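# Six arms hang a marquee roof onto four posts

## Task

Lower the marquee roof onto its four posts so that each post's spike passes fully through one corner ring of the roof, with the roof's centre sagging freely between them. Then open every gripper and withdraw all arms. The roof must stay hung without any arm supporting it at the end, and every other object on the table should remain where it was: not shifted, not tilted, not knocked over.

## Robot and tools

SETUP. Six identical i2rt Big YAM arms (arm1 to arm6) share one table. Each has six revolute joints, a two-finger gripper and a wrist camera that, with joints 1 and 6 at zero and the hand level and forward, sits above the hand looking toward the fingertips. Reach is roughly 1.0 m from the joint-1 axis. Bases in the scene frame (metres; heading in degrees, counter-clockwise from +x): arm1 (+0.29, +0.65, +0.72) heading -102; arm2 (-0.22, +0.65, +0.72) heading -85; arm3 (-0.31, -0.65, +0.72) heading +99; arm4 (+0.24, -0.65, +0.72) heading +83; arm5 (-0.70, -0.07, +0.72) heading +8; arm6 (+0.70, +0.08, +0.72) heading +166. So two arms stand on the +y edge, two on the -y edge, one at each x end, all near the tabletop height of 0.72 m.

FRAME. One scene frame: origin on the floor, +z up. The hand point is halfway between the fingertips; the hand's z axis runs along the fingers, and its y axis is the direction the fingers open and close.

execute_actions. Argument actions is a list holding either nothing (just returns state and pictures) or a single action. The action is an object whose keys are arm names; each arm takes one key, joints, an object of absolute joint targets (not offsets) named individually. Units and allowed ranges: joint1_rad -2.879..2.879 (rotation of the whole arm about its base, positive counter-clockwise seen from above, 0 aims along the base heading); joint2_rad 0..3.141 (shoulder; 0 puts the upper arm roughly horizontal toward the back, larger lifts it up then forward); joint3_rad 0..3.019 (elbow; 0 is fully folded, larger opens it); joint4_rad -1.692..1.57 (hand pitch, positive tips fingers up); joint5_rad -1.57..1.57 (hand yaw, positive to the arm's right); joint6_rad -2.094..2.094 (hand roll, positive clockwise when viewed from behind the hand); gripper_m 0..0.093, the fingertip gap in metres. Completion tolerances are about ±0.045, 0.14, 0.09, 0.055, 0.03, 0.035 rad and ±0.003 m in that order. Any subset of arms and joints may be named; everything in one action starts at once and may finish at different moments. Joints not named can still be driving at an older target. A single action runs for at most 15 s. Optional cameras lists which images to return: arm1_cam_wrist ... arm6_cam_wrist, cam_high, cam_low, or all; omitted or null gives all, an empty list gives none. A bad key, camera name or out-of-range value rejects the whole call and nothing moves. Joints move at different speeds, so the hand can sweep a wide curve between postures.

wait takes seconds (0 to 10) and only lets the scene run, returning the same state and images. zoom_image takes camera and region [x0, y0, x1, y1] in pixels of that camera's most recent full image (top-left is 0,0; region up to 504 by 504) and returns an enlarged view. finished_scene takes scene, the integer number of the current scene; it closes it for good and reports success.

RESULTS. joint_status tells how each commanded motion ended: done, off_target (stopped short and may still push), contact_stop or time_out (target dropped; the joint holds where it stopped, though a timed-out joint may keep a nearby target and keep pushing). 'joint command not followed' with a cause line means a self/inter-arm clearance check blocked that arm's joint targets (its gripper target still runs); blocked joints show not_followed and may be retried automatically on later actions. on_its_own lists uncommanded behaviour; its 'held at' value is the held target, not the current position. To relieve a joint that keeps pushing, command its reported position. Very small target changes may not move a joint. MOTOR HOT appears at 85 °C; at 100 °C an OVER-TEMPERATURE FAULT drops that arm until it cools and its unfinished keys read limit_stop_at_motor_heat, after which you resend the target. Holding loads heats motors, even while you are thinking, since the simulation keeps running between replies with the last command held. The pictures line gives the order of returned images.

CAMERAS. Wrist cameras are 504x504 fisheye; cam_high (wide, overhead) and cam_low (narrow, side view) are 672x504 fixed room cameras. Intrinsics K and T_world_to_cam extrinsics are provided per camera; treat them as approximate (a few degrees and millimetres off for fixed cameras; wrist poses derive from joint readings and can be worse).

CAUTIONS. The arms do not stop on contact and can press hard. Any forceful squeeze between two arms fails the run; hard collisions can too, and no state line reports arm-to-arm contact. The clearance check can react late and ignores fingers, gripper bodies and wrist cameras. Arms do not wait for one another. Avoid dropping, slamming or sliding the roof, and never push any rigid object off the work area, which fails the task. Loose objects may occasionally get nudged by outside forces. Finish with all grippers open and all arms moved away from the roof and posts.

Each tool is called after "Call:" in YAML: its name, and indented under it one key for each argument.

## Session

Call:
execute_actions:
  actions: []

Scene clock: 0.00 s.
Motor temperatures (°C, as the motors report them): arm1=[22 19 21 19 22 22] | arm2=[20 19 19 22 20 19] | arm3=[22 21 20 19 20 20] | arm4=[22 21 21 22 22 20] | arm5=[21 20 20 20 19 21] | arm6=[22 20 22 21 20 20]
arm1.joint_positions: joint1_rad=+0.264 joint2_rad=+0.432 joint3_rad=+0.533 joint4_rad=-1.253 joint5_rad=+0.213 joint6_rad=-0.402 gripper_m=+0.094
arm1.joint_status: not commanded
arm1.hand: x=+0.2565 y=+0.4640 z=+0.9194 quat_wxyz=(-0.026, -0.549, -0.803, +0.230) (m; scene frame)
arm2.joint_positions: joint1_rad=-0.352 joint2_rad=+0.512 joint3_rad=+0.413 joint4_rad=-0.985 joint5_rad=-0.240 joint6_rad=+0.294 gripper_m=+0.095
arm2.joint_status: not commanded
arm2.hand: x=-0.2420 y=+0.4279 z=+0.9422 quat_wxyz=(-0.246, -0.835, -0.486, +0.081) (m; scene frame)
arm3.joint_positions: joint1_rad=+0.117 joint2_rad=+0.347 joint3_rad=+0.645 joint4_rad=-1.415 joint5_rad=+0.294 joint6_rad=+0.501 gripper_m=+0.095
arm3.joint_status: not commanded
arm3.hand: x=-0.3086 y=-0.4820 z=+0.9899 quat_wxyz=(-0.213, +0.585, -0.768, -0.149) (m; scene frame)
arm4.joint_positions: joint1_rad=-0.191 joint2_rad=+0.487 joint3_rad=+0.472 joint4_rad=-1.117 joint5_rad=-0.151 joint6_rad=-0.555 gripper_m=+0.095
arm4.joint_status: not commanded
arm4.hand: x=+0.2775 y=-0.4458 z=+0.9428 quat_wxyz=(-0.175, +0.779, -0.586, -0.141) (m; scene frame)
arm5.joint_positions: joint1_rad=+0.398 joint2_rad=+0.405 joint3_rad=+0.607 joint4_rad=-1.312 joint5_rad=+0.098 joint6_rad=+0.257 gripper_m=+0.094
arm5.joint_status: not commanded
arm5.hand: x=-0.5304 y=+0.0022 z=+0.9565 quat_wxyz=(-0.230, +0.105, -0.967, -0.040) (m; scene frame)
arm6.joint_positions: joint1_rad=-0.315 joint2_rad=+0.484 joint3_rad=+0.447 joint4_rad=-1.035 joint5_rad=-0.313 joint6_rad=-0.186 gripper_m=+0.094
arm6.joint_status: not commanded
arm6.hand: x=+0.4894 y=+0.1440 z=+0.9213 quat_wxyz=(+0.054, +0.950, -0.130, -0.280) (m; scene frame)
pictures: arm1_cam_wrist, arm2_cam_wrist, arm3_cam_wrist, arm4_cam_wrist, arm5_cam_wrist, arm6_cam_wrist, cam_high, cam_low
Images, in order (width x height): arm1_cam_wrist 504x504, arm2_cam_wrist 504x504, arm3_cam_wrist 504x504, arm4_cam_wrist 504x504, arm5_cam_wrist 504x504, arm6_cam_wrist 504x504, cam_high 672x504, cam_low 672x504.

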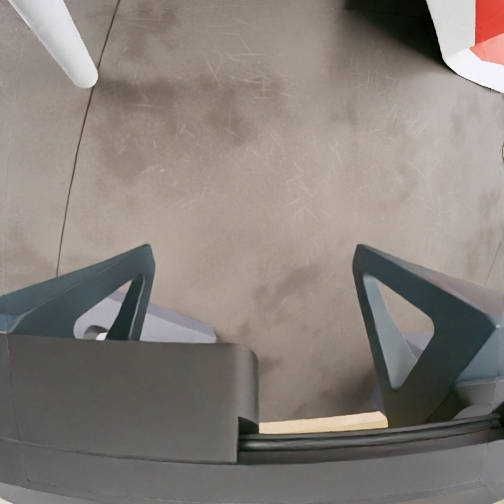

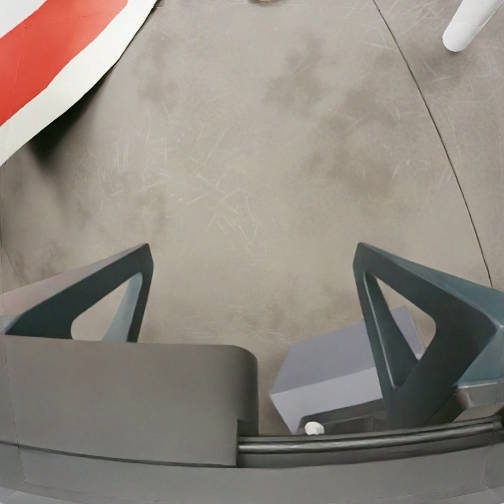

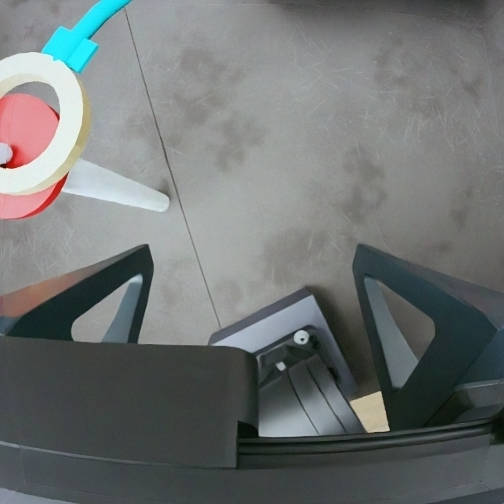

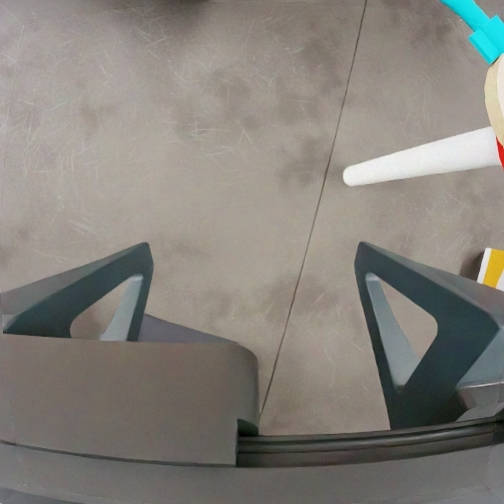

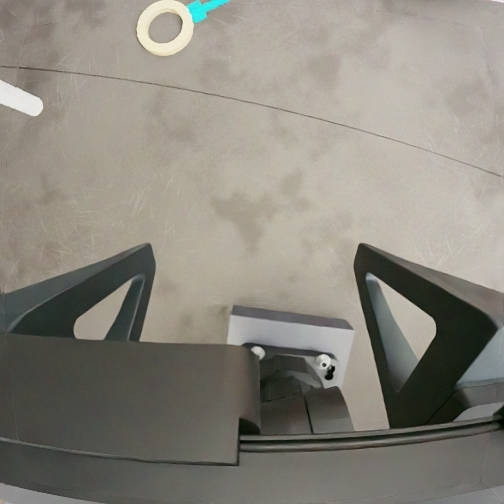

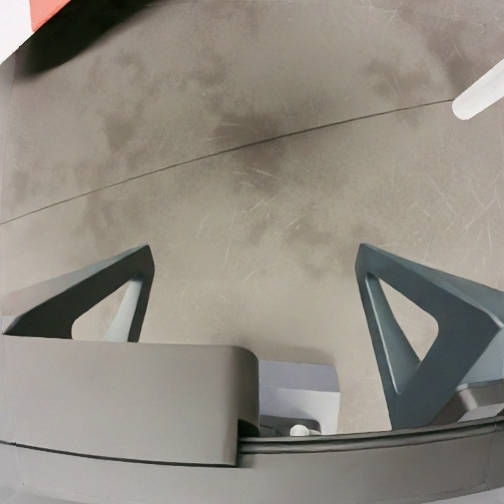

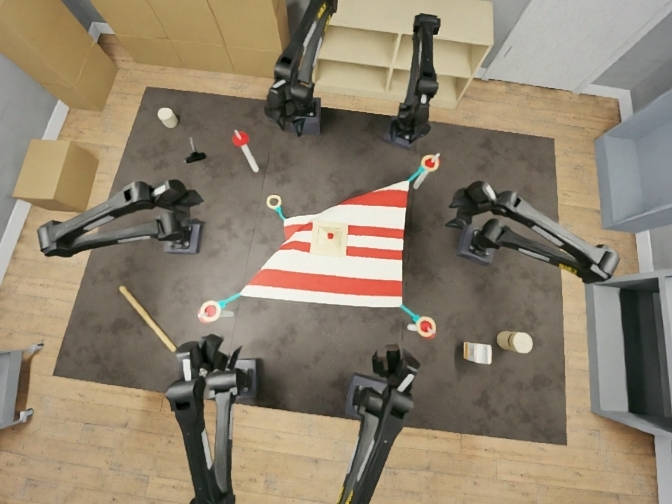

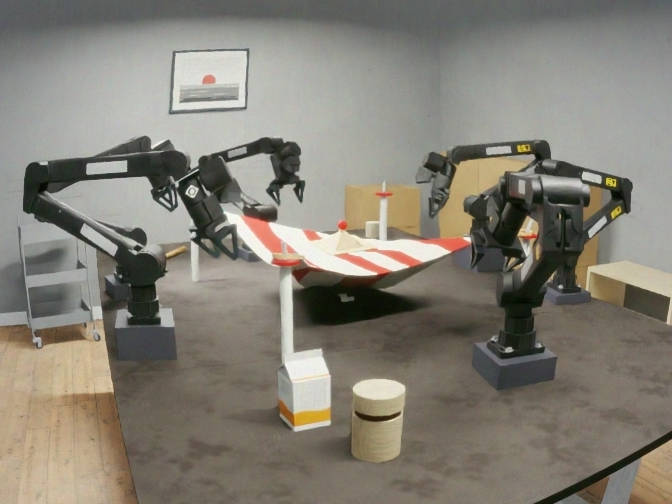

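Call:
zoom_image:
  camera: "cam_high"
  region: [150, 100, 470, 360]

Call:
zoom_image:
  camera: "cam_low"
  region: [170, 160, 570, 380]

Region (150, 100, 470, 360) of cam_high's 672x504 image, scaled by 1.575, with more detail than that image has; it fills the top 410 rows of this view, and the rest is white.

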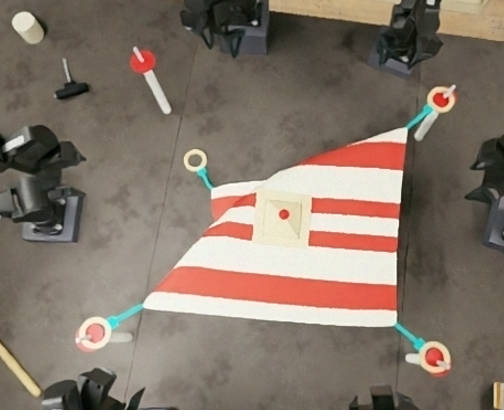

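Region (170, 160, 570, 380) of cam_low's 672x504 image, scaled by 1.260, with more detail than that image has; it fills the top 277 rows of this view, and the rest is white.

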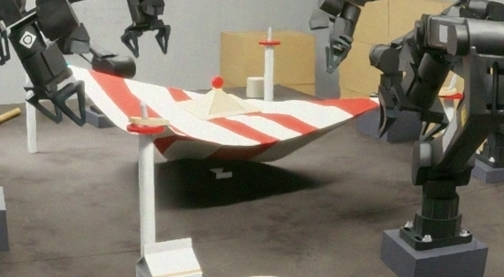

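Call:
execute_actions:
  actions:
    - {"arm5":{"joints":{"joint1_rad":0.42,"joint2_rad":1.2,"joint3_rad":1.1,"joint4_rad":-1.4,"joint5_rad":0,"joint6_rad":0}},"arm2":{"joints":{"joint1_rad":0.3,"joint2_rad":0.2}}}
  cameras: ["arm5_cam_wrist","cam_high"]

Scene clock: 40.47 s.
Motor temperatures (°C, as the motors report them): arm1=[22 19 28 20 22 22] | arm2=[20 19 23 22 20 19] | arm3=[22 21 25 19 20 20] | arm4=[22 21 27 22 22 20] | arm5=[21 20 28 20 19 21] | arm6=[22 20 30 21 20 20]
arm1.joint_positions: joint1_rad=+0.264 joint2_rad=+0.432 joint3_rad=+0.533 joint4_rad=-1.253 joint5_rad=+0.213 joint6_rad=-0.402 gripper_m=+0.094
arm1.joint_status: not commanded
arm1.hand: x=+0.2565 y=+0.4640 z=+0.9194 quat_wxyz=(-0.026, -0.549, -0.803, +0.230) (m; scene frame)
arm2.joint_positions: joint1_rad=+0.297 joint2_rad=+0.198 joint3_rad=+0.413 joint4_rad=-0.985 joint5_rad=-0.240 joint6_rad=+0.294 gripper_m=+0.095
arm2.joint_status: all done
arm2.hand: x=-0.1072 y=+0.4656 z=+1.0037 quat_wxyz=(-0.392, -0.591, -0.702, +0.065) (m; scene frame)
arm3.joint_positions: joint1_rad=+0.117 joint2_rad=+0.347 joint3_rad=+0.645 joint4_rad=-1.415 joint5_rad=+0.294 joint6_rad=+0.501 gripper_m=+0.095
arm3.joint_status: not commanded
arm3.hand: x=-0.3086 y=-0.4820 z=+0.9899 quat_wxyz=(-0.213, +0.585, -0.768, -0.149) (m; scene frame)
arm4.joint_positions: joint1_rad=-0.191 joint2_rad=+0.487 joint3_rad=+0.472 joint4_rad=-1.117 joint5_rad=-0.151 joint6_rad=-0.555 gripper_m=+0.095
arm4.joint_status: not commanded
arm4.hand: x=+0.2775 y=-0.4458 z=+0.9428 quat_wxyz=(-0.175, +0.779, -0.586, -0.141) (m; scene frame)
arm5.joint_positions: joint1_rad=+0.414 joint2_rad=+1.196 joint3_rad=+1.065 joint4_rad=-1.395 joint5_rad=+0.004 joint6_rad=+0.010 gripper_m=+0.094
arm5.joint_status: all done
arm5.hand: x=-0.4066 y=+0.0937 z=+0.9693 quat_wxyz=(-0.022, +0.249, -0.968, -0.004) (m; scene frame)
arm6.joint_positions: joint1_rad=-0.315 joint2_rad=+0.484 joint3_rad=+0.447 joint4_rad=-1.035 joint5_rad=-0.313 joint6_rad=-0.186 gripper_m=+0.094
arm6.joint_status: not commanded
arm6.hand: x=+0.4894 y=+0.1440 z=+0.9213 quat_wxyz=(+0.054, +0.950, -0.130, -0.280) (m; scene frame)
pictures: arm5_cam_wrist, cam_high
camera_calibration (this result's frames):
arm5_cam_wrist: T_world_to_cam=[[0.480903, -0.876568, 0.0190104, 0.25876], [-0.735053, -0.391256, 0.55373, -0.792272], [-0.477944, -0.280264, -0.832479, 0.766115], [0, 0, 0, 1]] pos_world=[-0.34064, 0.131554, 1.07156]
Images, in order (width x height): arm5_cam_wrist 504x504, cam_high 672x504.

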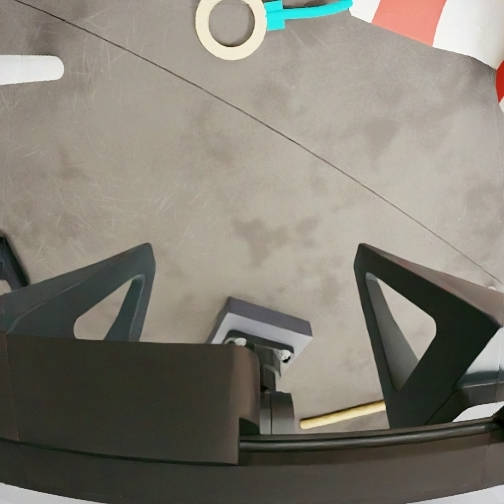

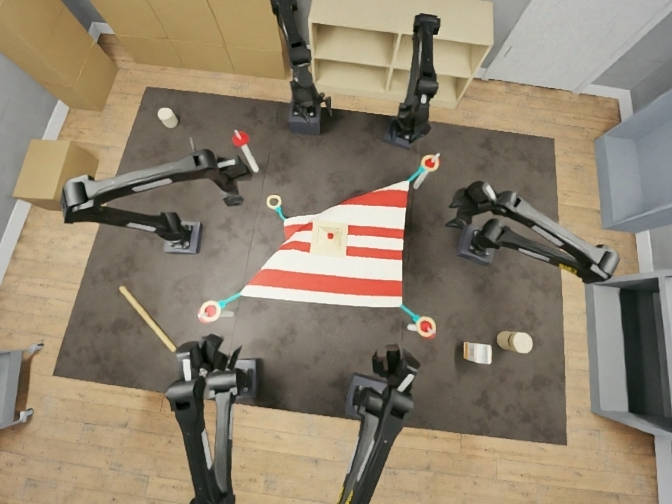

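Call:
execute_actions:
  actions:
    - {"arm5":{"joints":{"joint1_rad":0.355,"joint2_rad":1.75,"joint3_rad":1.19,"joint4_rad":-0.975,"joint6_rad":1.3,"gripper_m":0.05}}}
  cameras: ["arm5_cam_wrist","cam_high"]

Scene clock: 74.77 s.
Motor temperatures (°C, as the motors report them): arm1=[22 19 30 20 22 22] | arm2=[20 19 24 22 20 19] | arm3=[22 21 26 19 20 20] | arm4=[22 21 29 22 22 20] | arm5=[21 20 30 20 19 21] | arm6=[22 20 31 21 20 20]
arm1.joint_positions: joint1_rad=+0.264 joint2_rad=+0.432 joint3_rad=+0.533 joint4_rad=-1.253 joint5_rad=+0.213 joint6_rad=-0.402 gripper_m=+0.094
arm1.joint_status: not commanded
arm1.hand: x=+0.2565 y=+0.4640 z=+0.9194 quat_wxyz=(-0.026, -0.549, -0.803, +0.230) (m; scene frame)
arm2.joint_positions: joint1_rad=+0.297 joint2_rad=+0.198 joint3_rad=+0.413 joint4_rad=-0.985 joint5_rad=-0.240 joint6_rad=+0.294 gripper_m=+0.095
arm2.joint_status: not commanded
arm2.hand: x=-0.1072 y=+0.4656 z=+1.0037 quat_wxyz=(-0.392, -0.591, -0.702, +0.065) (m; scene frame)
arm3.joint_positions: joint1_rad=+0.117 joint2_rad=+0.347 joint3_rad=+0.645 joint4_rad=-1.415 joint5_rad=+0.294 joint6_rad=+0.501 gripper_m=+0.095
arm3.joint_status: not commanded
arm3.hand: x=-0.3086 y=-0.4820 z=+0.9899 quat_wxyz=(-0.213, +0.585, -0.768, -0.149) (m; scene frame)
arm4.joint_positions: joint1_rad=-0.191 joint2_rad=+0.487 joint3_rad=+0.472 joint4_rad=-1.117 joint5_rad=-0.151 joint6_rad=-0.555 gripper_m=+0.095
arm4.joint_status: not commanded
arm4.hand: x=+0.2775 y=-0.4458 z=+0.9428 quat_wxyz=(-0.175, +0.779, -0.586, -0.141) (m; scene frame)
arm5.joint_positions: joint1_rad=+0.354 joint2_rad=+1.748 joint3_rad=+1.176 joint4_rad=-0.984 joint5_rad=+0.002 joint6_rad=+1.290 gripper_m=+0.050
arm5.joint_status: all done
arm5.hand: x=-0.2678 y=+0.1389 z=+0.7958 quat_wxyz=(-0.006, -0.407, -0.913, -0.005) (m; scene frame)
arm6.joint_positions: joint1_rad=-0.315 joint2_rad=+0.484 joint3_rad=+0.447 joint4_rad=-1.035 joint5_rad=-0.313 joint6_rad=-0.186 gripper_m=+0.094
arm6.joint_status: not commanded
arm6.hand: x=+0.4894 y=+0.1440 z=+0.9213 quat_wxyz=(+0.054, +0.950, -0.130, -0.280) (m; scene frame)
pictures: arm5_cam_wrist, cam_high
camera_calibration (this result's frames):
arm5_cam_wrist: T_world_to_cam=[[-0.743243, -0.669018, 0.00204784, -0.108216], [-0.541046, 0.602868, 0.586361, -0.688546], [-0.393521, 0.434701, -0.810047, 0.606133], [0, 0, 0, 1]] pos_world=[-0.21444, 0.0792173, 0.894955]
Images, in order (width x height): arm5_cam_wrist 504x504, cam_high 672x504.

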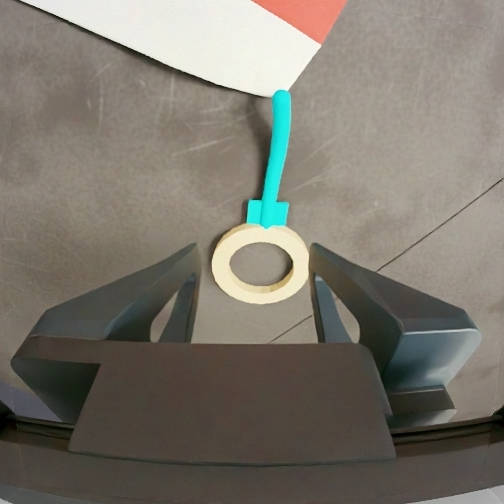

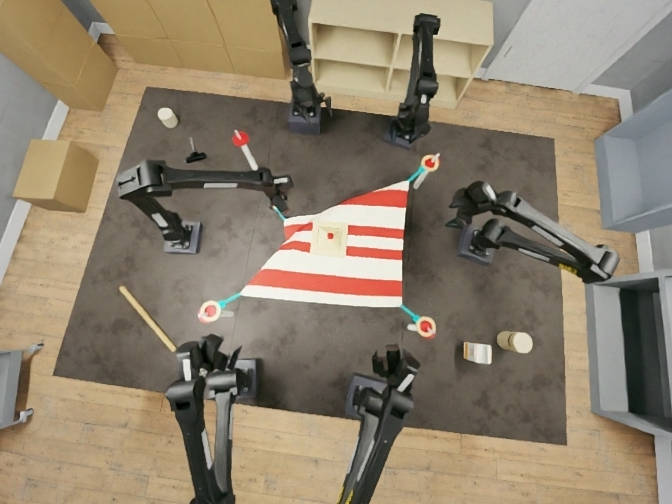

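Call:
execute_actions:
  actions:
    - {"arm5":{"joints":{"joint1_rad":0.365,"joint2_rad":1.815,"joint3_rad":1.1,"joint4_rad":-0.84}}}
  cameras: ["arm5_cam_wrist"]

Scene clock: 93.27 s.
Motor temperatures (°C, as the motors report them): arm1=[22 19 30 20 22 22] | arm2=[20 19 24 22 20 19] | arm3=[22 21 26 19 20 20] | arm4=[22 21 29 22 22 20] | arm5=[21 21 28 20 19 21] | arm6=[22 20 32 21 20 20]
arm1.joint_positions: joint1_rad=+0.264 joint2_rad=+0.432 joint3_rad=+0.533 joint4_rad=-1.253 joint5_rad=+0.213 joint6_rad=-0.402 gripper_m=+0.094
arm1.joint_status: not commanded
arm1.hand: x=+0.2565 y=+0.4640 z=+0.9194 quat_wxyz=(-0.026, -0.549, -0.803, +0.230) (m; scene frame)
arm2.joint_positions: joint1_rad=+0.297 joint2_rad=+0.198 joint3_rad=+0.413 joint4_rad=-0.985 joint5_rad=-0.240 joint6_rad=+0.294 gripper_m=+0.095
arm2.joint_status: not commanded
arm2.hand: x=-0.1072 y=+0.4656 z=+1.0037 quat_wxyz=(-0.392, -0.591, -0.702, +0.065) (m; scene frame)
arm3.joint_positions: joint1_rad=+0.117 joint2_rad=+0.347 joint3_rad=+0.645 joint4_rad=-1.415 joint5_rad=+0.294 joint6_rad=+0.501 gripper_m=+0.095
arm3.joint_status: not commanded
arm3.hand: x=-0.3086 y=-0.4820 z=+0.9899 quat_wxyz=(-0.213, +0.585, -0.768, -0.149) (m; scene frame)
arm4.joint_positions: joint1_rad=-0.191 joint2_rad=+0.487 joint3_rad=+0.472 joint4_rad=-1.117 joint5_rad=-0.151 joint6_rad=-0.555 gripper_m=+0.095
arm4.joint_status: not commanded
arm4.hand: x=+0.2775 y=-0.4458 z=+0.9428 quat_wxyz=(-0.175, +0.779, -0.586, -0.141) (m; scene frame)
arm5.joint_positions: joint1_rad=+0.358 joint2_rad=+1.792 joint3_rad=+1.101 joint4_rad=-0.851 joint5_rad=+0.002 joint6_rad=+1.291 gripper_m=+0.050
arm5.joint_status: all done
arm5.hand: x=-0.2753 y=+0.1377 z=+0.7532 quat_wxyz=(-0.010, -0.405, -0.914, -0.011) (m; scene frame)
arm6.joint_positions: joint1_rad=-0.315 joint2_rad=+0.484 joint3_rad=+0.447 joint4_rad=-1.035 joint5_rad=-0.313 joint6_rad=-0.186 gripper_m=+0.094
arm6.joint_status: not commanded
arm6.hand: x=+0.4894 y=+0.1440 z=+0.9213 quat_wxyz=(+0.054, +0.950, -0.130, -0.280) (m; scene frame)
pictures: arm5_cam_wrist
camera_calibration (this result's frames):
arm5_cam_wrist: T_world_to_cam=[[-0.740616, -0.67181, -0.0126206, -0.102394], [-0.551347, 0.596864, 0.582898, -0.666341], [-0.384064, 0.438662, -0.812447, 0.57313], [0, 0, 0, 1]] pos_world=[-0.223101, 0.0775159, 0.852755]
Images, in order (width x height): arm5_cam_wrist 504x504.

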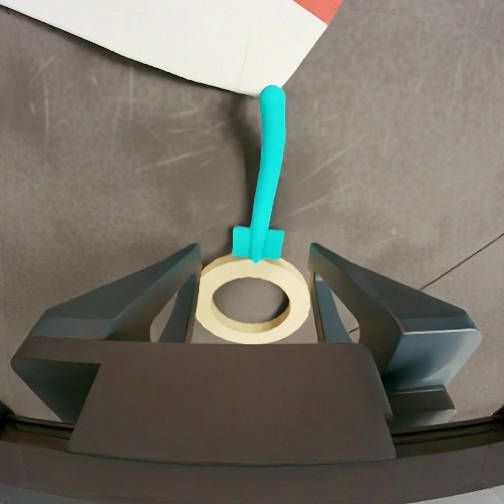

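Call:
execute_actions:
  actions:
    - {"arm5":{"joints":{"joint1_rad":0.33,"joint2_rad":1.865,"joint4_rad":-0.8}}}
  cameras: ["arm5_cam_wrist"]

Scene clock: 105.60 s.
Motor temperatures (°C, as the motors report them): arm1=[22 19 31 20 22 22] | arm2=[20 19 24 22 20 19] | arm3=[22 21 27 19 20 20] | arm4=[22 21 30 22 22 20] | arm5=[21 22 27 20 19 21] | arm6=[22 20 32 21 20 20]
arm1.joint_positions: joint1_rad=+0.264 joint2_rad=+0.432 joint3_rad=+0.533 joint4_rad=-1.253 joint5_rad=+0.213 joint6_rad=-0.402 gripper_m=+0.094
arm1.joint_status: not commanded
arm1.hand: x=+0.2565 y=+0.4640 z=+0.9194 quat_wxyz=(-0.026, -0.549, -0.803, +0.230) (m; scene frame)
arm2.joint_positions: joint1_rad=+0.297 joint2_rad=+0.198 joint3_rad=+0.413 joint4_rad=-0.985 joint5_rad=-0.240 joint6_rad=+0.294 gripper_m=+0.095
arm2.joint_status: not commanded
arm2.hand: x=-0.1072 y=+0.4656 z=+1.0037 quat_wxyz=(-0.392, -0.591, -0.702, +0.065) (m; scene frame)
arm3.joint_positions: joint1_rad=+0.117 joint2_rad=+0.347 joint3_rad=+0.645 joint4_rad=-1.415 joint5_rad=+0.294 joint6_rad=+0.501 gripper_m=+0.095
arm3.joint_status: not commanded
arm3.hand: x=-0.3086 y=-0.4820 z=+0.9899 quat_wxyz=(-0.213, +0.585, -0.768, -0.149) (m; scene frame)
arm4.joint_positions: joint1_rad=-0.191 joint2_rad=+0.487 joint3_rad=+0.472 joint4_rad=-1.117 joint5_rad=-0.151 joint6_rad=-0.555 gripper_m=+0.095
arm4.joint_status: not commanded
arm4.hand: x=+0.2775 y=-0.4458 z=+0.9428 quat_wxyz=(-0.175, +0.779, -0.586, -0.141) (m; scene frame)
arm5.joint_positions: joint1_rad=+0.332 joint2_rad=+1.835 joint3_rad=+1.101 joint4_rad=-0.810 joint5_rad=+0.002 joint6_rad=+1.291 gripper_m=+0.050
arm5.joint_status: all done
arm5.hand: x=-0.2667 y=+0.1280 z=+0.7338 quat_wxyz=(-0.010, -0.417, -0.909, -0.010) (m; scene frame)
arm6.joint_positions: joint1_rad=-0.315 joint2_rad=+0.484 joint3_rad=+0.447 joint4_rad=-1.035 joint5_rad=-0.313 joint6_rad=-0.186 gripper_m=+0.094
arm6.joint_status: not commanded
arm6.hand: x=+0.4894 y=+0.1440 z=+0.9213 quat_wxyz=(+0.054, +0.950, -0.130, -0.280) (m; scene frame)
pictures: arm5_cam_wrist
camera_calibration (this result's frames):
arm5_cam_wrist: T_world_to_cam=[[-0.758071, -0.6521, -0.0096878, -0.112074], [-0.533819, 0.611898, 0.583624, -0.642235], [-0.374653, 0.4476, -0.811966, 0.565951], [0, 0, 0, 1]] pos_world=[-0.215762, 0.0665795, 0.833271]
Images, in order (width x height): arm5_cam_wrist 504x504.

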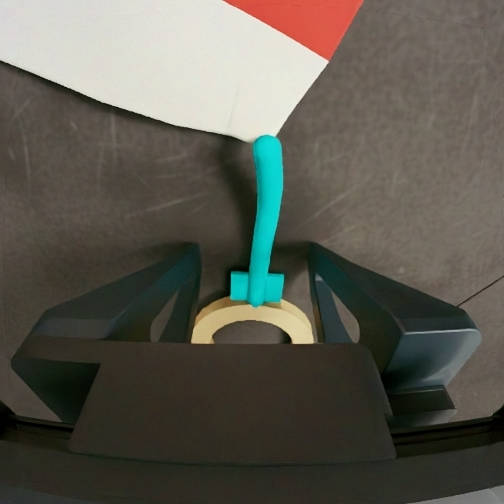

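Call:
execute_actions:
  actions:
    - {"arm5":{"joints":{"joint1_rad":0.36,"joint2_rad":1.88}}}
  cameras: []

Call:
execute_actions:
  actions:
    - {"arm5":{"joints":{"gripper_m":0}}}
  cameras: ["arm5_cam_wrist"]

Scene clock: 117.43 s.
Motor temperatures (°C, as the motors report them): arm1=[22 19 31 20 22 22] | arm2=[20 19 24 22 20 19] | arm3=[22 21 27 19 20 20] | arm4=[22 21 30 22 22 20] | arm5=[21 22 26 20 19 21] | arm6=[22 20 33 21 20 20]
arm1.joint_positions: joint1_rad=+0.264 joint2_rad=+0.432 joint3_rad=+0.533 joint4_rad=-1.253 joint5_rad=+0.213 joint6_rad=-0.402 gripper_m=+0.094
arm1.joint_status: not commanded
arm1.hand: x=+0.2565 y=+0.4640 z=+0.9194 quat_wxyz=(-0.026, -0.549, -0.803, +0.230) (m; scene frame)
arm2.joint_positions: joint1_rad=+0.297 joint2_rad=+0.198 joint3_rad=+0.413 joint4_rad=-0.985 joint5_rad=-0.240 joint6_rad=+0.294 gripper_m=+0.095
arm2.joint_status: not commanded
arm2.hand: x=-0.1072 y=+0.4656 z=+1.0037 quat_wxyz=(-0.392, -0.591, -0.702, +0.065) (m; scene frame)
arm3.joint_positions: joint1_rad=+0.117 joint2_rad=+0.347 joint3_rad=+0.645 joint4_rad=-1.415 joint5_rad=+0.294 joint6_rad=+0.501 gripper_m=+0.095
arm3.joint_status: not commanded
arm3.hand: x=-0.3086 y=-0.4820 z=+0.9899 quat_wxyz=(-0.213, +0.585, -0.768, -0.149) (m; scene frame)
arm4.joint_positions: joint1_rad=-0.191 joint2_rad=+0.487 joint3_rad=+0.472 joint4_rad=-1.117 joint5_rad=-0.151 joint6_rad=-0.555 gripper_m=+0.095
arm4.joint_status: not commanded
arm4.hand: x=+0.2775 y=-0.4458 z=+0.9428 quat_wxyz=(-0.175, +0.779, -0.586, -0.141) (m; scene frame)
arm5.joint_positions: joint1_rad=+0.354 joint2_rad=+1.838 joint3_rad=+1.101 joint4_rad=-0.810 joint5_rad=+0.003 joint6_rad=+1.291 gripper_m=+0.050
arm5.joint_status: all done
arm5.hand: x=-0.2714 y=+0.1373 z=+0.7326 quat_wxyz=(-0.009, -0.407, -0.913, -0.009) (m; scene frame)
arm6.joint_positions: joint1_rad=-0.315 joint2_rad=+0.484 joint3_rad=+0.447 joint4_rad=-1.035 joint5_rad=-0.313 joint6_rad=-0.186 gripper_m=+0.094
arm6.joint_status: not commanded
arm6.hand: x=+0.4894 y=+0.1440 z=+0.9213 quat_wxyz=(+0.054, +0.950, -0.130, -0.280) (m; scene frame)
pictures: none
No camera images: the call's "cameras" was empty. Leave "cameras" out to get every camera's image.

Scene clock: 118.03 s.
Motor temperatures (°C, as the motors report them): arm1=[22 19 31 20 22 22] | arm2=[20 19 25 22 20 19] | arm3=[22 21 27 19 20 20] | arm4=[22 21 30 22 22 20] | arm5=[21 22 26 20 19 21] | arm6=[22 20 33 21 20 20]
arm1.joint_positions: joint1_rad=+0.264 joint2_rad=+0.432 joint3_rad=+0.533 joint4_rad=-1.253 joint5_rad=+0.213 joint6_rad=-0.402 gripper_m=+0.094
arm1.joint_status: not commanded
arm1.hand: x=+0.2565 y=+0.4640 z=+0.9194 quat_wxyz=(-0.026, -0.549, -0.803, +0.230) (m; scene frame)
arm2.joint_positions: joint1_rad=+0.297 joint2_rad=+0.198 joint3_rad=+0.413 joint4_rad=-0.985 joint5_rad=-0.240 joint6_rad=+0.294 gripper_m=+0.095
arm2.joint_status: not commanded
arm2.hand: x=-0.1072 y=+0.4656 z=+1.0037 quat_wxyz=(-0.392, -0.591, -0.702, +0.065) (m; scene frame)
arm3.joint_positions: joint1_rad=+0.117 joint2_rad=+0.347 joint3_rad=+0.645 joint4_rad=-1.415 joint5_rad=+0.294 joint6_rad=+0.501 gripper_m=+0.095
arm3.joint_status: not commanded
arm3.hand: x=-0.3086 y=-0.4820 z=+0.9899 quat_wxyz=(-0.213, +0.585, -0.768, -0.149) (m; scene frame)
arm4.joint_positions: joint1_rad=-0.191 joint2_rad=+0.487 joint3_rad=+0.472 joint4_rad=-1.117 joint5_rad=-0.151 joint6_rad=-0.555 gripper_m=+0.095
arm4.joint_status: not commanded
arm4.hand: x=+0.2775 y=-0.4458 z=+0.9428 quat_wxyz=(-0.175, +0.779, -0.586, -0.141) (m; scene frame)
arm5.joint_positions: joint1_rad=+0.354 joint2_rad=+1.839 joint3_rad=+1.101 joint4_rad=-0.810 joint5_rad=+0.003 joint6_rad=+1.291 gripper_m=+0.020
arm5.joint_status: gripper_m off_target (ended at +0.020, target +0.000)
arm5.hand: x=-0.2715 y=+0.1373 z=+0.7323 quat_wxyz=(-0.009, -0.407, -0.913, -0.008) (m; scene frame)
arm6.joint_positions: joint1_rad=-0.315 joint2_rad=+0.484 joint3_rad=+0.447 joint4_rad=-1.035 joint5_rad=-0.313 joint6_rad=-0.186 gripper_m=+0.094
arm6.joint_status: not commanded
arm6.hand: x=+0.4894 y=+0.1440 z=+0.9213 quat_wxyz=(+0.054, +0.950, -0.130, -0.280) (m; scene frame)
pictures: arm5_cam_wrist
camera_calibration (this result's frames):
arm5_cam_wrist: T_world_to_cam=[[-0.743496, -0.66871, -0.0064426, -0.105832], [-0.545907, 0.601338, 0.58342, -0.651322], [-0.386265, 0.437287, -0.812145, 0.55708], [0, 0, 0, 1]] pos_world=[-0.219067, 0.0772895, 0.831742]
Images, in order (width x height): arm5_cam_wrist 504x504.

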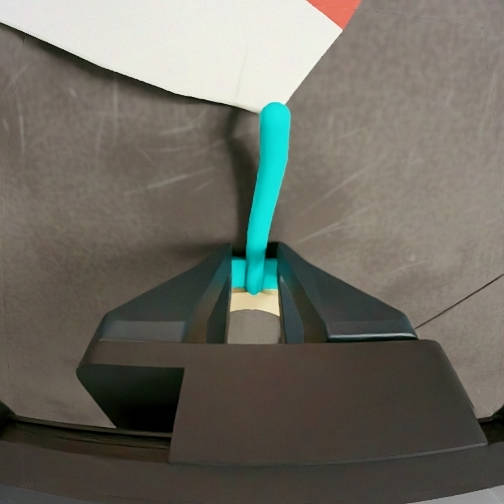

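Call:
execute_actions:
  actions:
    - {"arm5":{"joints":{"joint1_rad":0.55,"joint2_rad":1.635,"joint3_rad":1.65,"joint4_rad":-1.56,"joint6_rad":1.5}}}
  cameras: ["cam_high","cam_low"]

Call:
execute_actions:
  actions:
    - {"arm5":{"joints":{"joint1_rad":0.79,"joint6_rad":1.73}}}
  cameras: ["arm5_cam_wrist","cam_high","cam_low"]

Scene clock: 134.30 s.
Motor temperatures (°C, as the motors report them): arm1=[22 19 31 20 22 22] | arm2=[20 19 25 22 20 19] | arm3=[22 21 27 19 20 20] | arm4=[22 21 31 22 22 20] | arm5=[21 22 26 20 19 21] | arm6=[22 20 33 21 20 20]
arm1.joint_positions: joint1_rad=+0.264 joint2_rad=+0.432 joint3_rad=+0.533 joint4_rad=-1.253 joint5_rad=+0.213 joint6_rad=-0.402 gripper_m=+0.094
arm1.joint_status: not commanded
arm1.hand: x=+0.2565 y=+0.4640 z=+0.9194 quat_wxyz=(-0.026, -0.549, -0.803, +0.230) (m; scene frame)
arm2.joint_positions: joint1_rad=+0.297 joint2_rad=+0.198 joint3_rad=+0.413 joint4_rad=-0.985 joint5_rad=-0.240 joint6_rad=+0.294 gripper_m=+0.095
arm2.joint_status: not commanded
arm2.hand: x=-0.1072 y=+0.4656 z=+1.0037 quat_wxyz=(-0.392, -0.591, -0.702, +0.065) (m; scene frame)
arm3.joint_positions: joint1_rad=+0.117 joint2_rad=+0.347 joint3_rad=+0.645 joint4_rad=-1.415 joint5_rad=+0.294 joint6_rad=+0.501 gripper_m=+0.095
arm3.joint_status: not commanded
arm3.hand: x=-0.3086 y=-0.4820 z=+0.9899 quat_wxyz=(-0.213, +0.585, -0.768, -0.149) (m; scene frame)
arm4.joint_positions: joint1_rad=-0.191 joint2_rad=+0.487 joint3_rad=+0.472 joint4_rad=-1.117 joint5_rad=-0.151 joint6_rad=-0.555 gripper_m=+0.095
arm4.joint_status: not commanded
arm4.hand: x=+0.2775 y=-0.4458 z=+0.9428 quat_wxyz=(-0.175, +0.779, -0.586, -0.141) (m; scene frame)
arm5.joint_positions: joint1_rad=+0.550 joint2_rad=+1.601 joint3_rad=+1.630 joint4_rad=-1.550 joint5_rad=+0.001 joint6_rad=+1.490 gripper_m=+0.020
arm5.joint_status: all done
arm5.hand: x=-0.3053 y=+0.2285 z=+1.0297 quat_wxyz=(-0.012, -0.408, -0.913, -0.022) (m; scene frame)
arm6.joint_positions: joint1_rad=-0.315 joint2_rad=+0.484 joint3_rad=+0.447 joint4_rad=-1.035 joint5_rad=-0.313 joint6_rad=-0.186 gripper_m=+0.094
arm6.joint_status: not commanded
arm6.hand: x=+0.4894 y=+0.1440 z=+0.9213 quat_wxyz=(+0.054, +0.950, -0.130, -0.280) (m; scene frame)
pictures: cam_high, cam_low
Images, in order (width x height): cam_high 672x504, cam_low 672x504.

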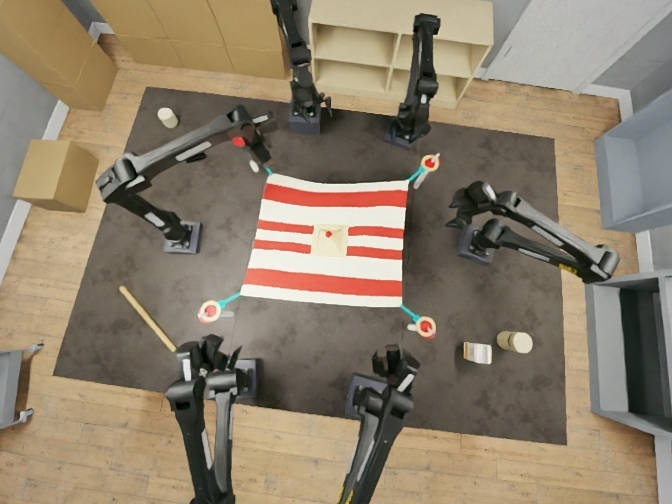

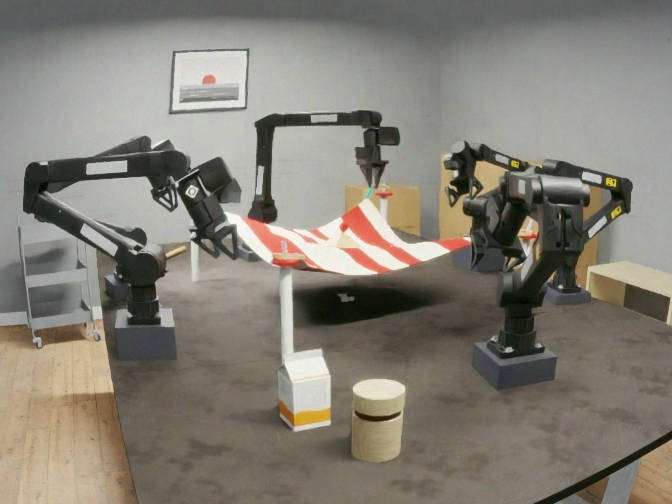

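Scene clock: 135.43 s.
Motor temperatures (°C, as the motors report them): arm1=[22 19 31 20 22 22] | arm2=[20 19 25 22 20 19] | arm3=[22 21 27 19 20 20] | arm4=[22 21 31 22 22 20] | arm5=[21 22 26 20 19 21] | arm6=[22 20 33 21 20 20]
arm1.joint_positions: joint1_rad=+0.264 joint2_rad=+0.432 joint3_rad=+0.533 joint4_rad=-1.253 joint5_rad=+0.213 joint6_rad=-0.402 gripper_m=+0.094
arm1.joint_status: not commanded
arm1.hand: x=+0.2565 y=+0.4640 z=+0.9194 quat_wxyz=(-0.026, -0.549, -0.803, +0.230) (m; scene frame)
arm2.joint_positions: joint1_rad=+0.297 joint2_rad=+0.198 joint3_rad=+0.413 joint4_rad=-0.985 joint5_rad=-0.240 joint6_rad=+0.294 gripper_m=+0.095
arm2.joint_status: not commanded
arm2.hand: x=-0.1072 y=+0.4656 z=+1.0037 quat_wxyz=(-0.392, -0.591, -0.702, +0.065) (m; scene frame)
arm3.joint_positions: joint1_rad=+0.117 joint2_rad=+0.347 joint3_rad=+0.645 joint4_rad=-1.415 joint5_rad=+0.294 joint6_rad=+0.501 gripper_m=+0.095
arm3.joint_status: not commanded
arm3.hand: x=-0.3086 y=-0.4820 z=+0.9899 quat_wxyz=(-0.213, +0.585, -0.768, -0.149) (m; scene frame)
arm4.joint_positions: joint1_rad=-0.191 joint2_rad=+0.487 joint3_rad=+0.472 joint4_rad=-1.117 joint5_rad=-0.151 joint6_rad=-0.555 gripper_m=+0.095
arm4.joint_status: not commanded
arm4.hand: x=+0.2775 y=-0.4458 z=+0.9428 quat_wxyz=(-0.175, +0.779, -0.586, -0.141) (m; scene frame)
arm5.joint_positions: joint1_rad=+0.788 joint2_rad=+1.602 joint3_rad=+1.630 joint4_rad=-1.564 joint5_rad=+0.005 joint6_rad=+1.709 gripper_m=+0.020
arm5.joint_status: all done
arm5.hand: x=-0.3883 y=+0.3103 z=+1.0290 quat_wxyz=(-0.007, -0.400, -0.917, -0.016) (m; scene frame)
arm6.joint_positions: joint1_rad=-0.315 joint2_rad=+0.484 joint3_rad=+0.447 joint4_rad=-1.035 joint5_rad=-0.313 joint6_rad=-0.186 gripper_m=+0.094
arm6.joint_status: not commanded
arm6.hand: x=+0.4894 y=+0.1440 z=+0.9213 quat_wxyz=(+0.054, +0.950, -0.130, -0.280) (m; scene frame)
pictures: arm5_cam_wrist, cam_high, cam_low
camera_calibration (this result's frames):
arm5_cam_wrist: T_world_to_cam=[[-0.732554, -0.680412, -0.020103, -0.0531224], [-0.557751, 0.583039, 0.590745, -0.998676], [-0.390229, 0.443965, -0.806608, 0.668014], [0, 0, 0, 1]] pos_world=[-0.335248, 0.249547, 1.12772]
Images, in order (width x height): arm5_cam_wrist 504x504, cam_high 672x504, cam_low 672x504.

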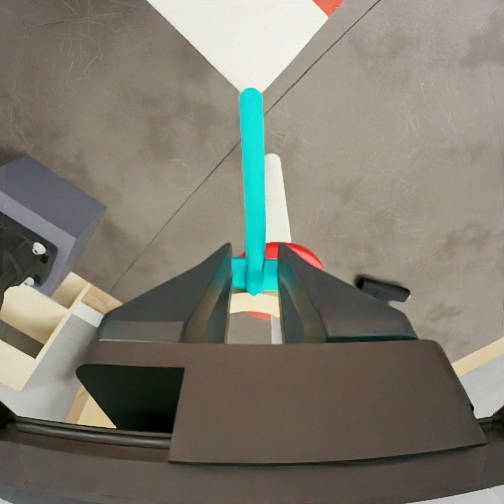

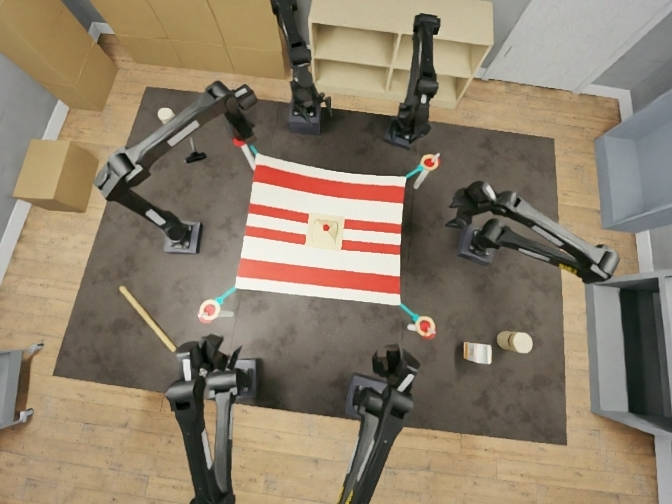

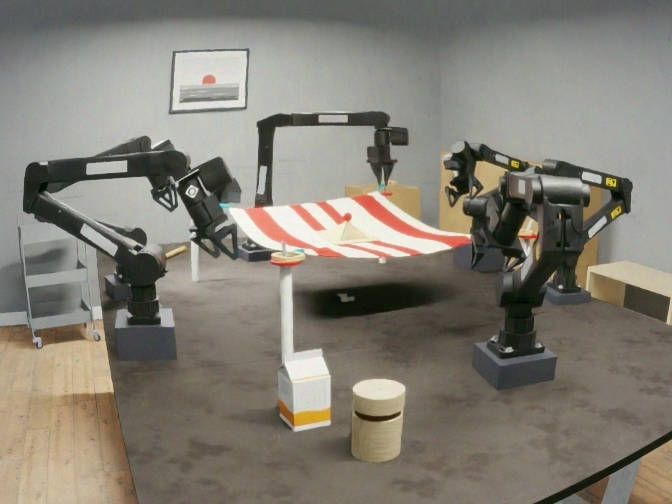

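Call:
execute_actions:
  actions:
    - {"arm5":{"joints":{"joint3_rad":1.56}}}
  cameras: ["arm5_cam_wrist","cam_low","arm2_cam_wrist"]

Call:
zoom_image:
  camera: "cam_low"
  region: [340, 140, 440, 220]

Scene clock: 143.47 s.
Motor temperatures (°C, as the motors report them): arm1=[22 19 32 20 22 22] | arm2=[20 19 25 22 20 19] | arm3=[22 21 27 19 20 20] | arm4=[22 21 31 22 22 20] | arm5=[21 22 28 20 19 21] | arm6=[22 20 34 21 20 20]
arm1.joint_positions: joint1_rad=+0.264 joint2_rad=+0.432 joint3_rad=+0.533 joint4_rad=-1.253 joint5_rad=+0.213 joint6_rad=-0.402 gripper_m=+0.094
arm1.joint_status: not commanded
arm1.hand: x=+0.2565 y=+0.4640 z=+0.9194 quat_wxyz=(-0.026, -0.549, -0.803, +0.230) (m; scene frame)
arm2.joint_positions: joint1_rad=+0.297 joint2_rad=+0.198 joint3_rad=+0.413 joint4_rad=-0.985 joint5_rad=-0.240 joint6_rad=+0.294 gripper_m=+0.095
arm2.joint_status: not commanded
arm2.hand: x=-0.1072 y=+0.4656 z=+1.0037 quat_wxyz=(-0.392, -0.591, -0.702, +0.065) (m; scene frame)
arm3.joint_positions: joint1_rad=+0.117 joint2_rad=+0.347 joint3_rad=+0.645 joint4_rad=-1.415 joint5_rad=+0.294 joint6_rad=+0.501 gripper_m=+0.095
arm3.joint_status: not commanded
arm3.hand: x=-0.3086 y=-0.4820 z=+0.9899 quat_wxyz=(-0.213, +0.585, -0.768, -0.149) (m; scene frame)
arm4.joint_positions: joint1_rad=-0.191 joint2_rad=+0.487 joint3_rad=+0.472 joint4_rad=-1.117 joint5_rad=-0.151 joint6_rad=-0.555 gripper_m=+0.095
arm4.joint_status: not commanded
arm4.hand: x=+0.2775 y=-0.4458 z=+0.9428 quat_wxyz=(-0.175, +0.779, -0.586, -0.141) (m; scene frame)
arm5.joint_positions: joint1_rad=+0.785 joint2_rad=+1.610 joint3_rad=+1.561 joint4_rad=-1.564 joint5_rad=+0.006 joint6_rad=+1.720 gripper_m=+0.020
arm5.joint_status: all done
arm5.hand: x=-0.3972 y=+0.2967 z=+0.9993 quat_wxyz=(+0.003, -0.406, -0.914, +0.020) (m; scene frame)
arm6.joint_positions: joint1_rad=-0.315 joint2_rad=+0.484 joint3_rad=+0.447 joint4_rad=-1.035 joint5_rad=-0.313 joint6_rad=-0.186 gripper_m=+0.094
arm6.joint_status: not commanded
arm6.hand: x=+0.4894 y=+0.1440 z=+0.9213 quat_wxyz=(+0.054, +0.950, -0.130, -0.280) (m; scene frame)
pictures: arm2_cam_wrist, arm5_cam_wrist, cam_low
camera_calibration (this result's frames):
arm2_cam_wrist: T_world_to_cam=[[-0.875835, -0.284325, -0.389965, 0.43174], [-0.263743, 0.958681, -0.10663, -0.357917], [0.40417, 0.00945996, -0.914635, 1.07972], [0, 0, 0, 1]] pos_world=[-0.152657, 0.455669, 1.11775]
arm5_cam_wrist: T_world_to_cam=[[-0.741246, -0.668955, 0.0552569, -0.151661], [-0.521106, 0.625395, 0.580801, -0.966235], [-0.423087, 0.401722, -0.812168, 0.651674], [0, 0, 0, 1]] pos_world=[-0.340214, 0.241033, 1.09884]
Images, in order (width x height): arm2_cam_wrist 504x504, arm5_cam_wrist 504x504, cam_low 672x504.

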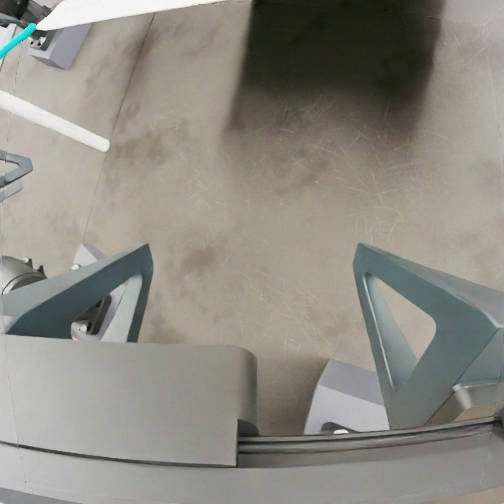

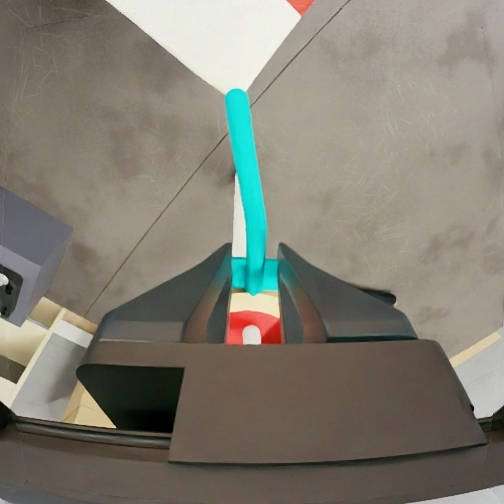

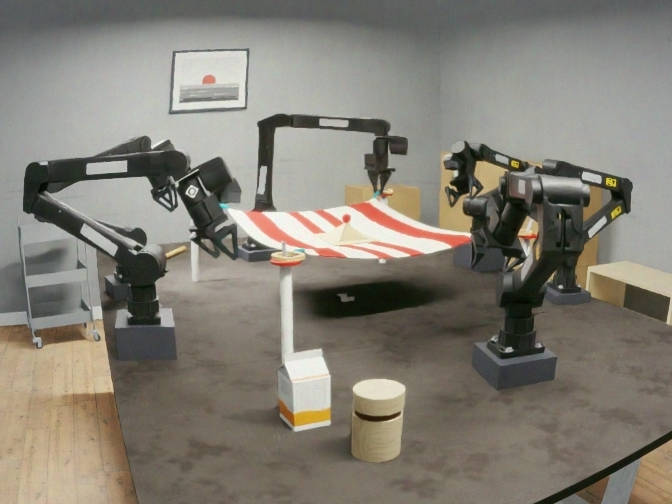

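Region (340, 140, 440, 220) of cam_low's 672x504 image, scaled by 5.040, with more detail than that image has; it fills the top 403 rows of this view, and the rest is white.

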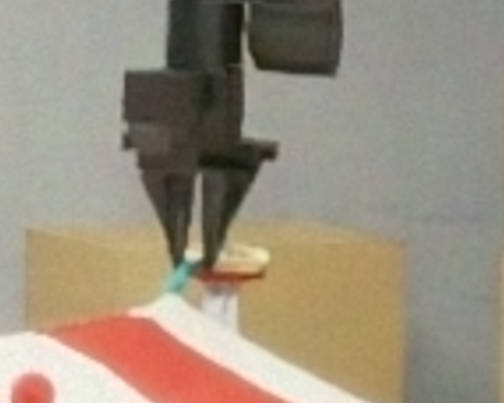

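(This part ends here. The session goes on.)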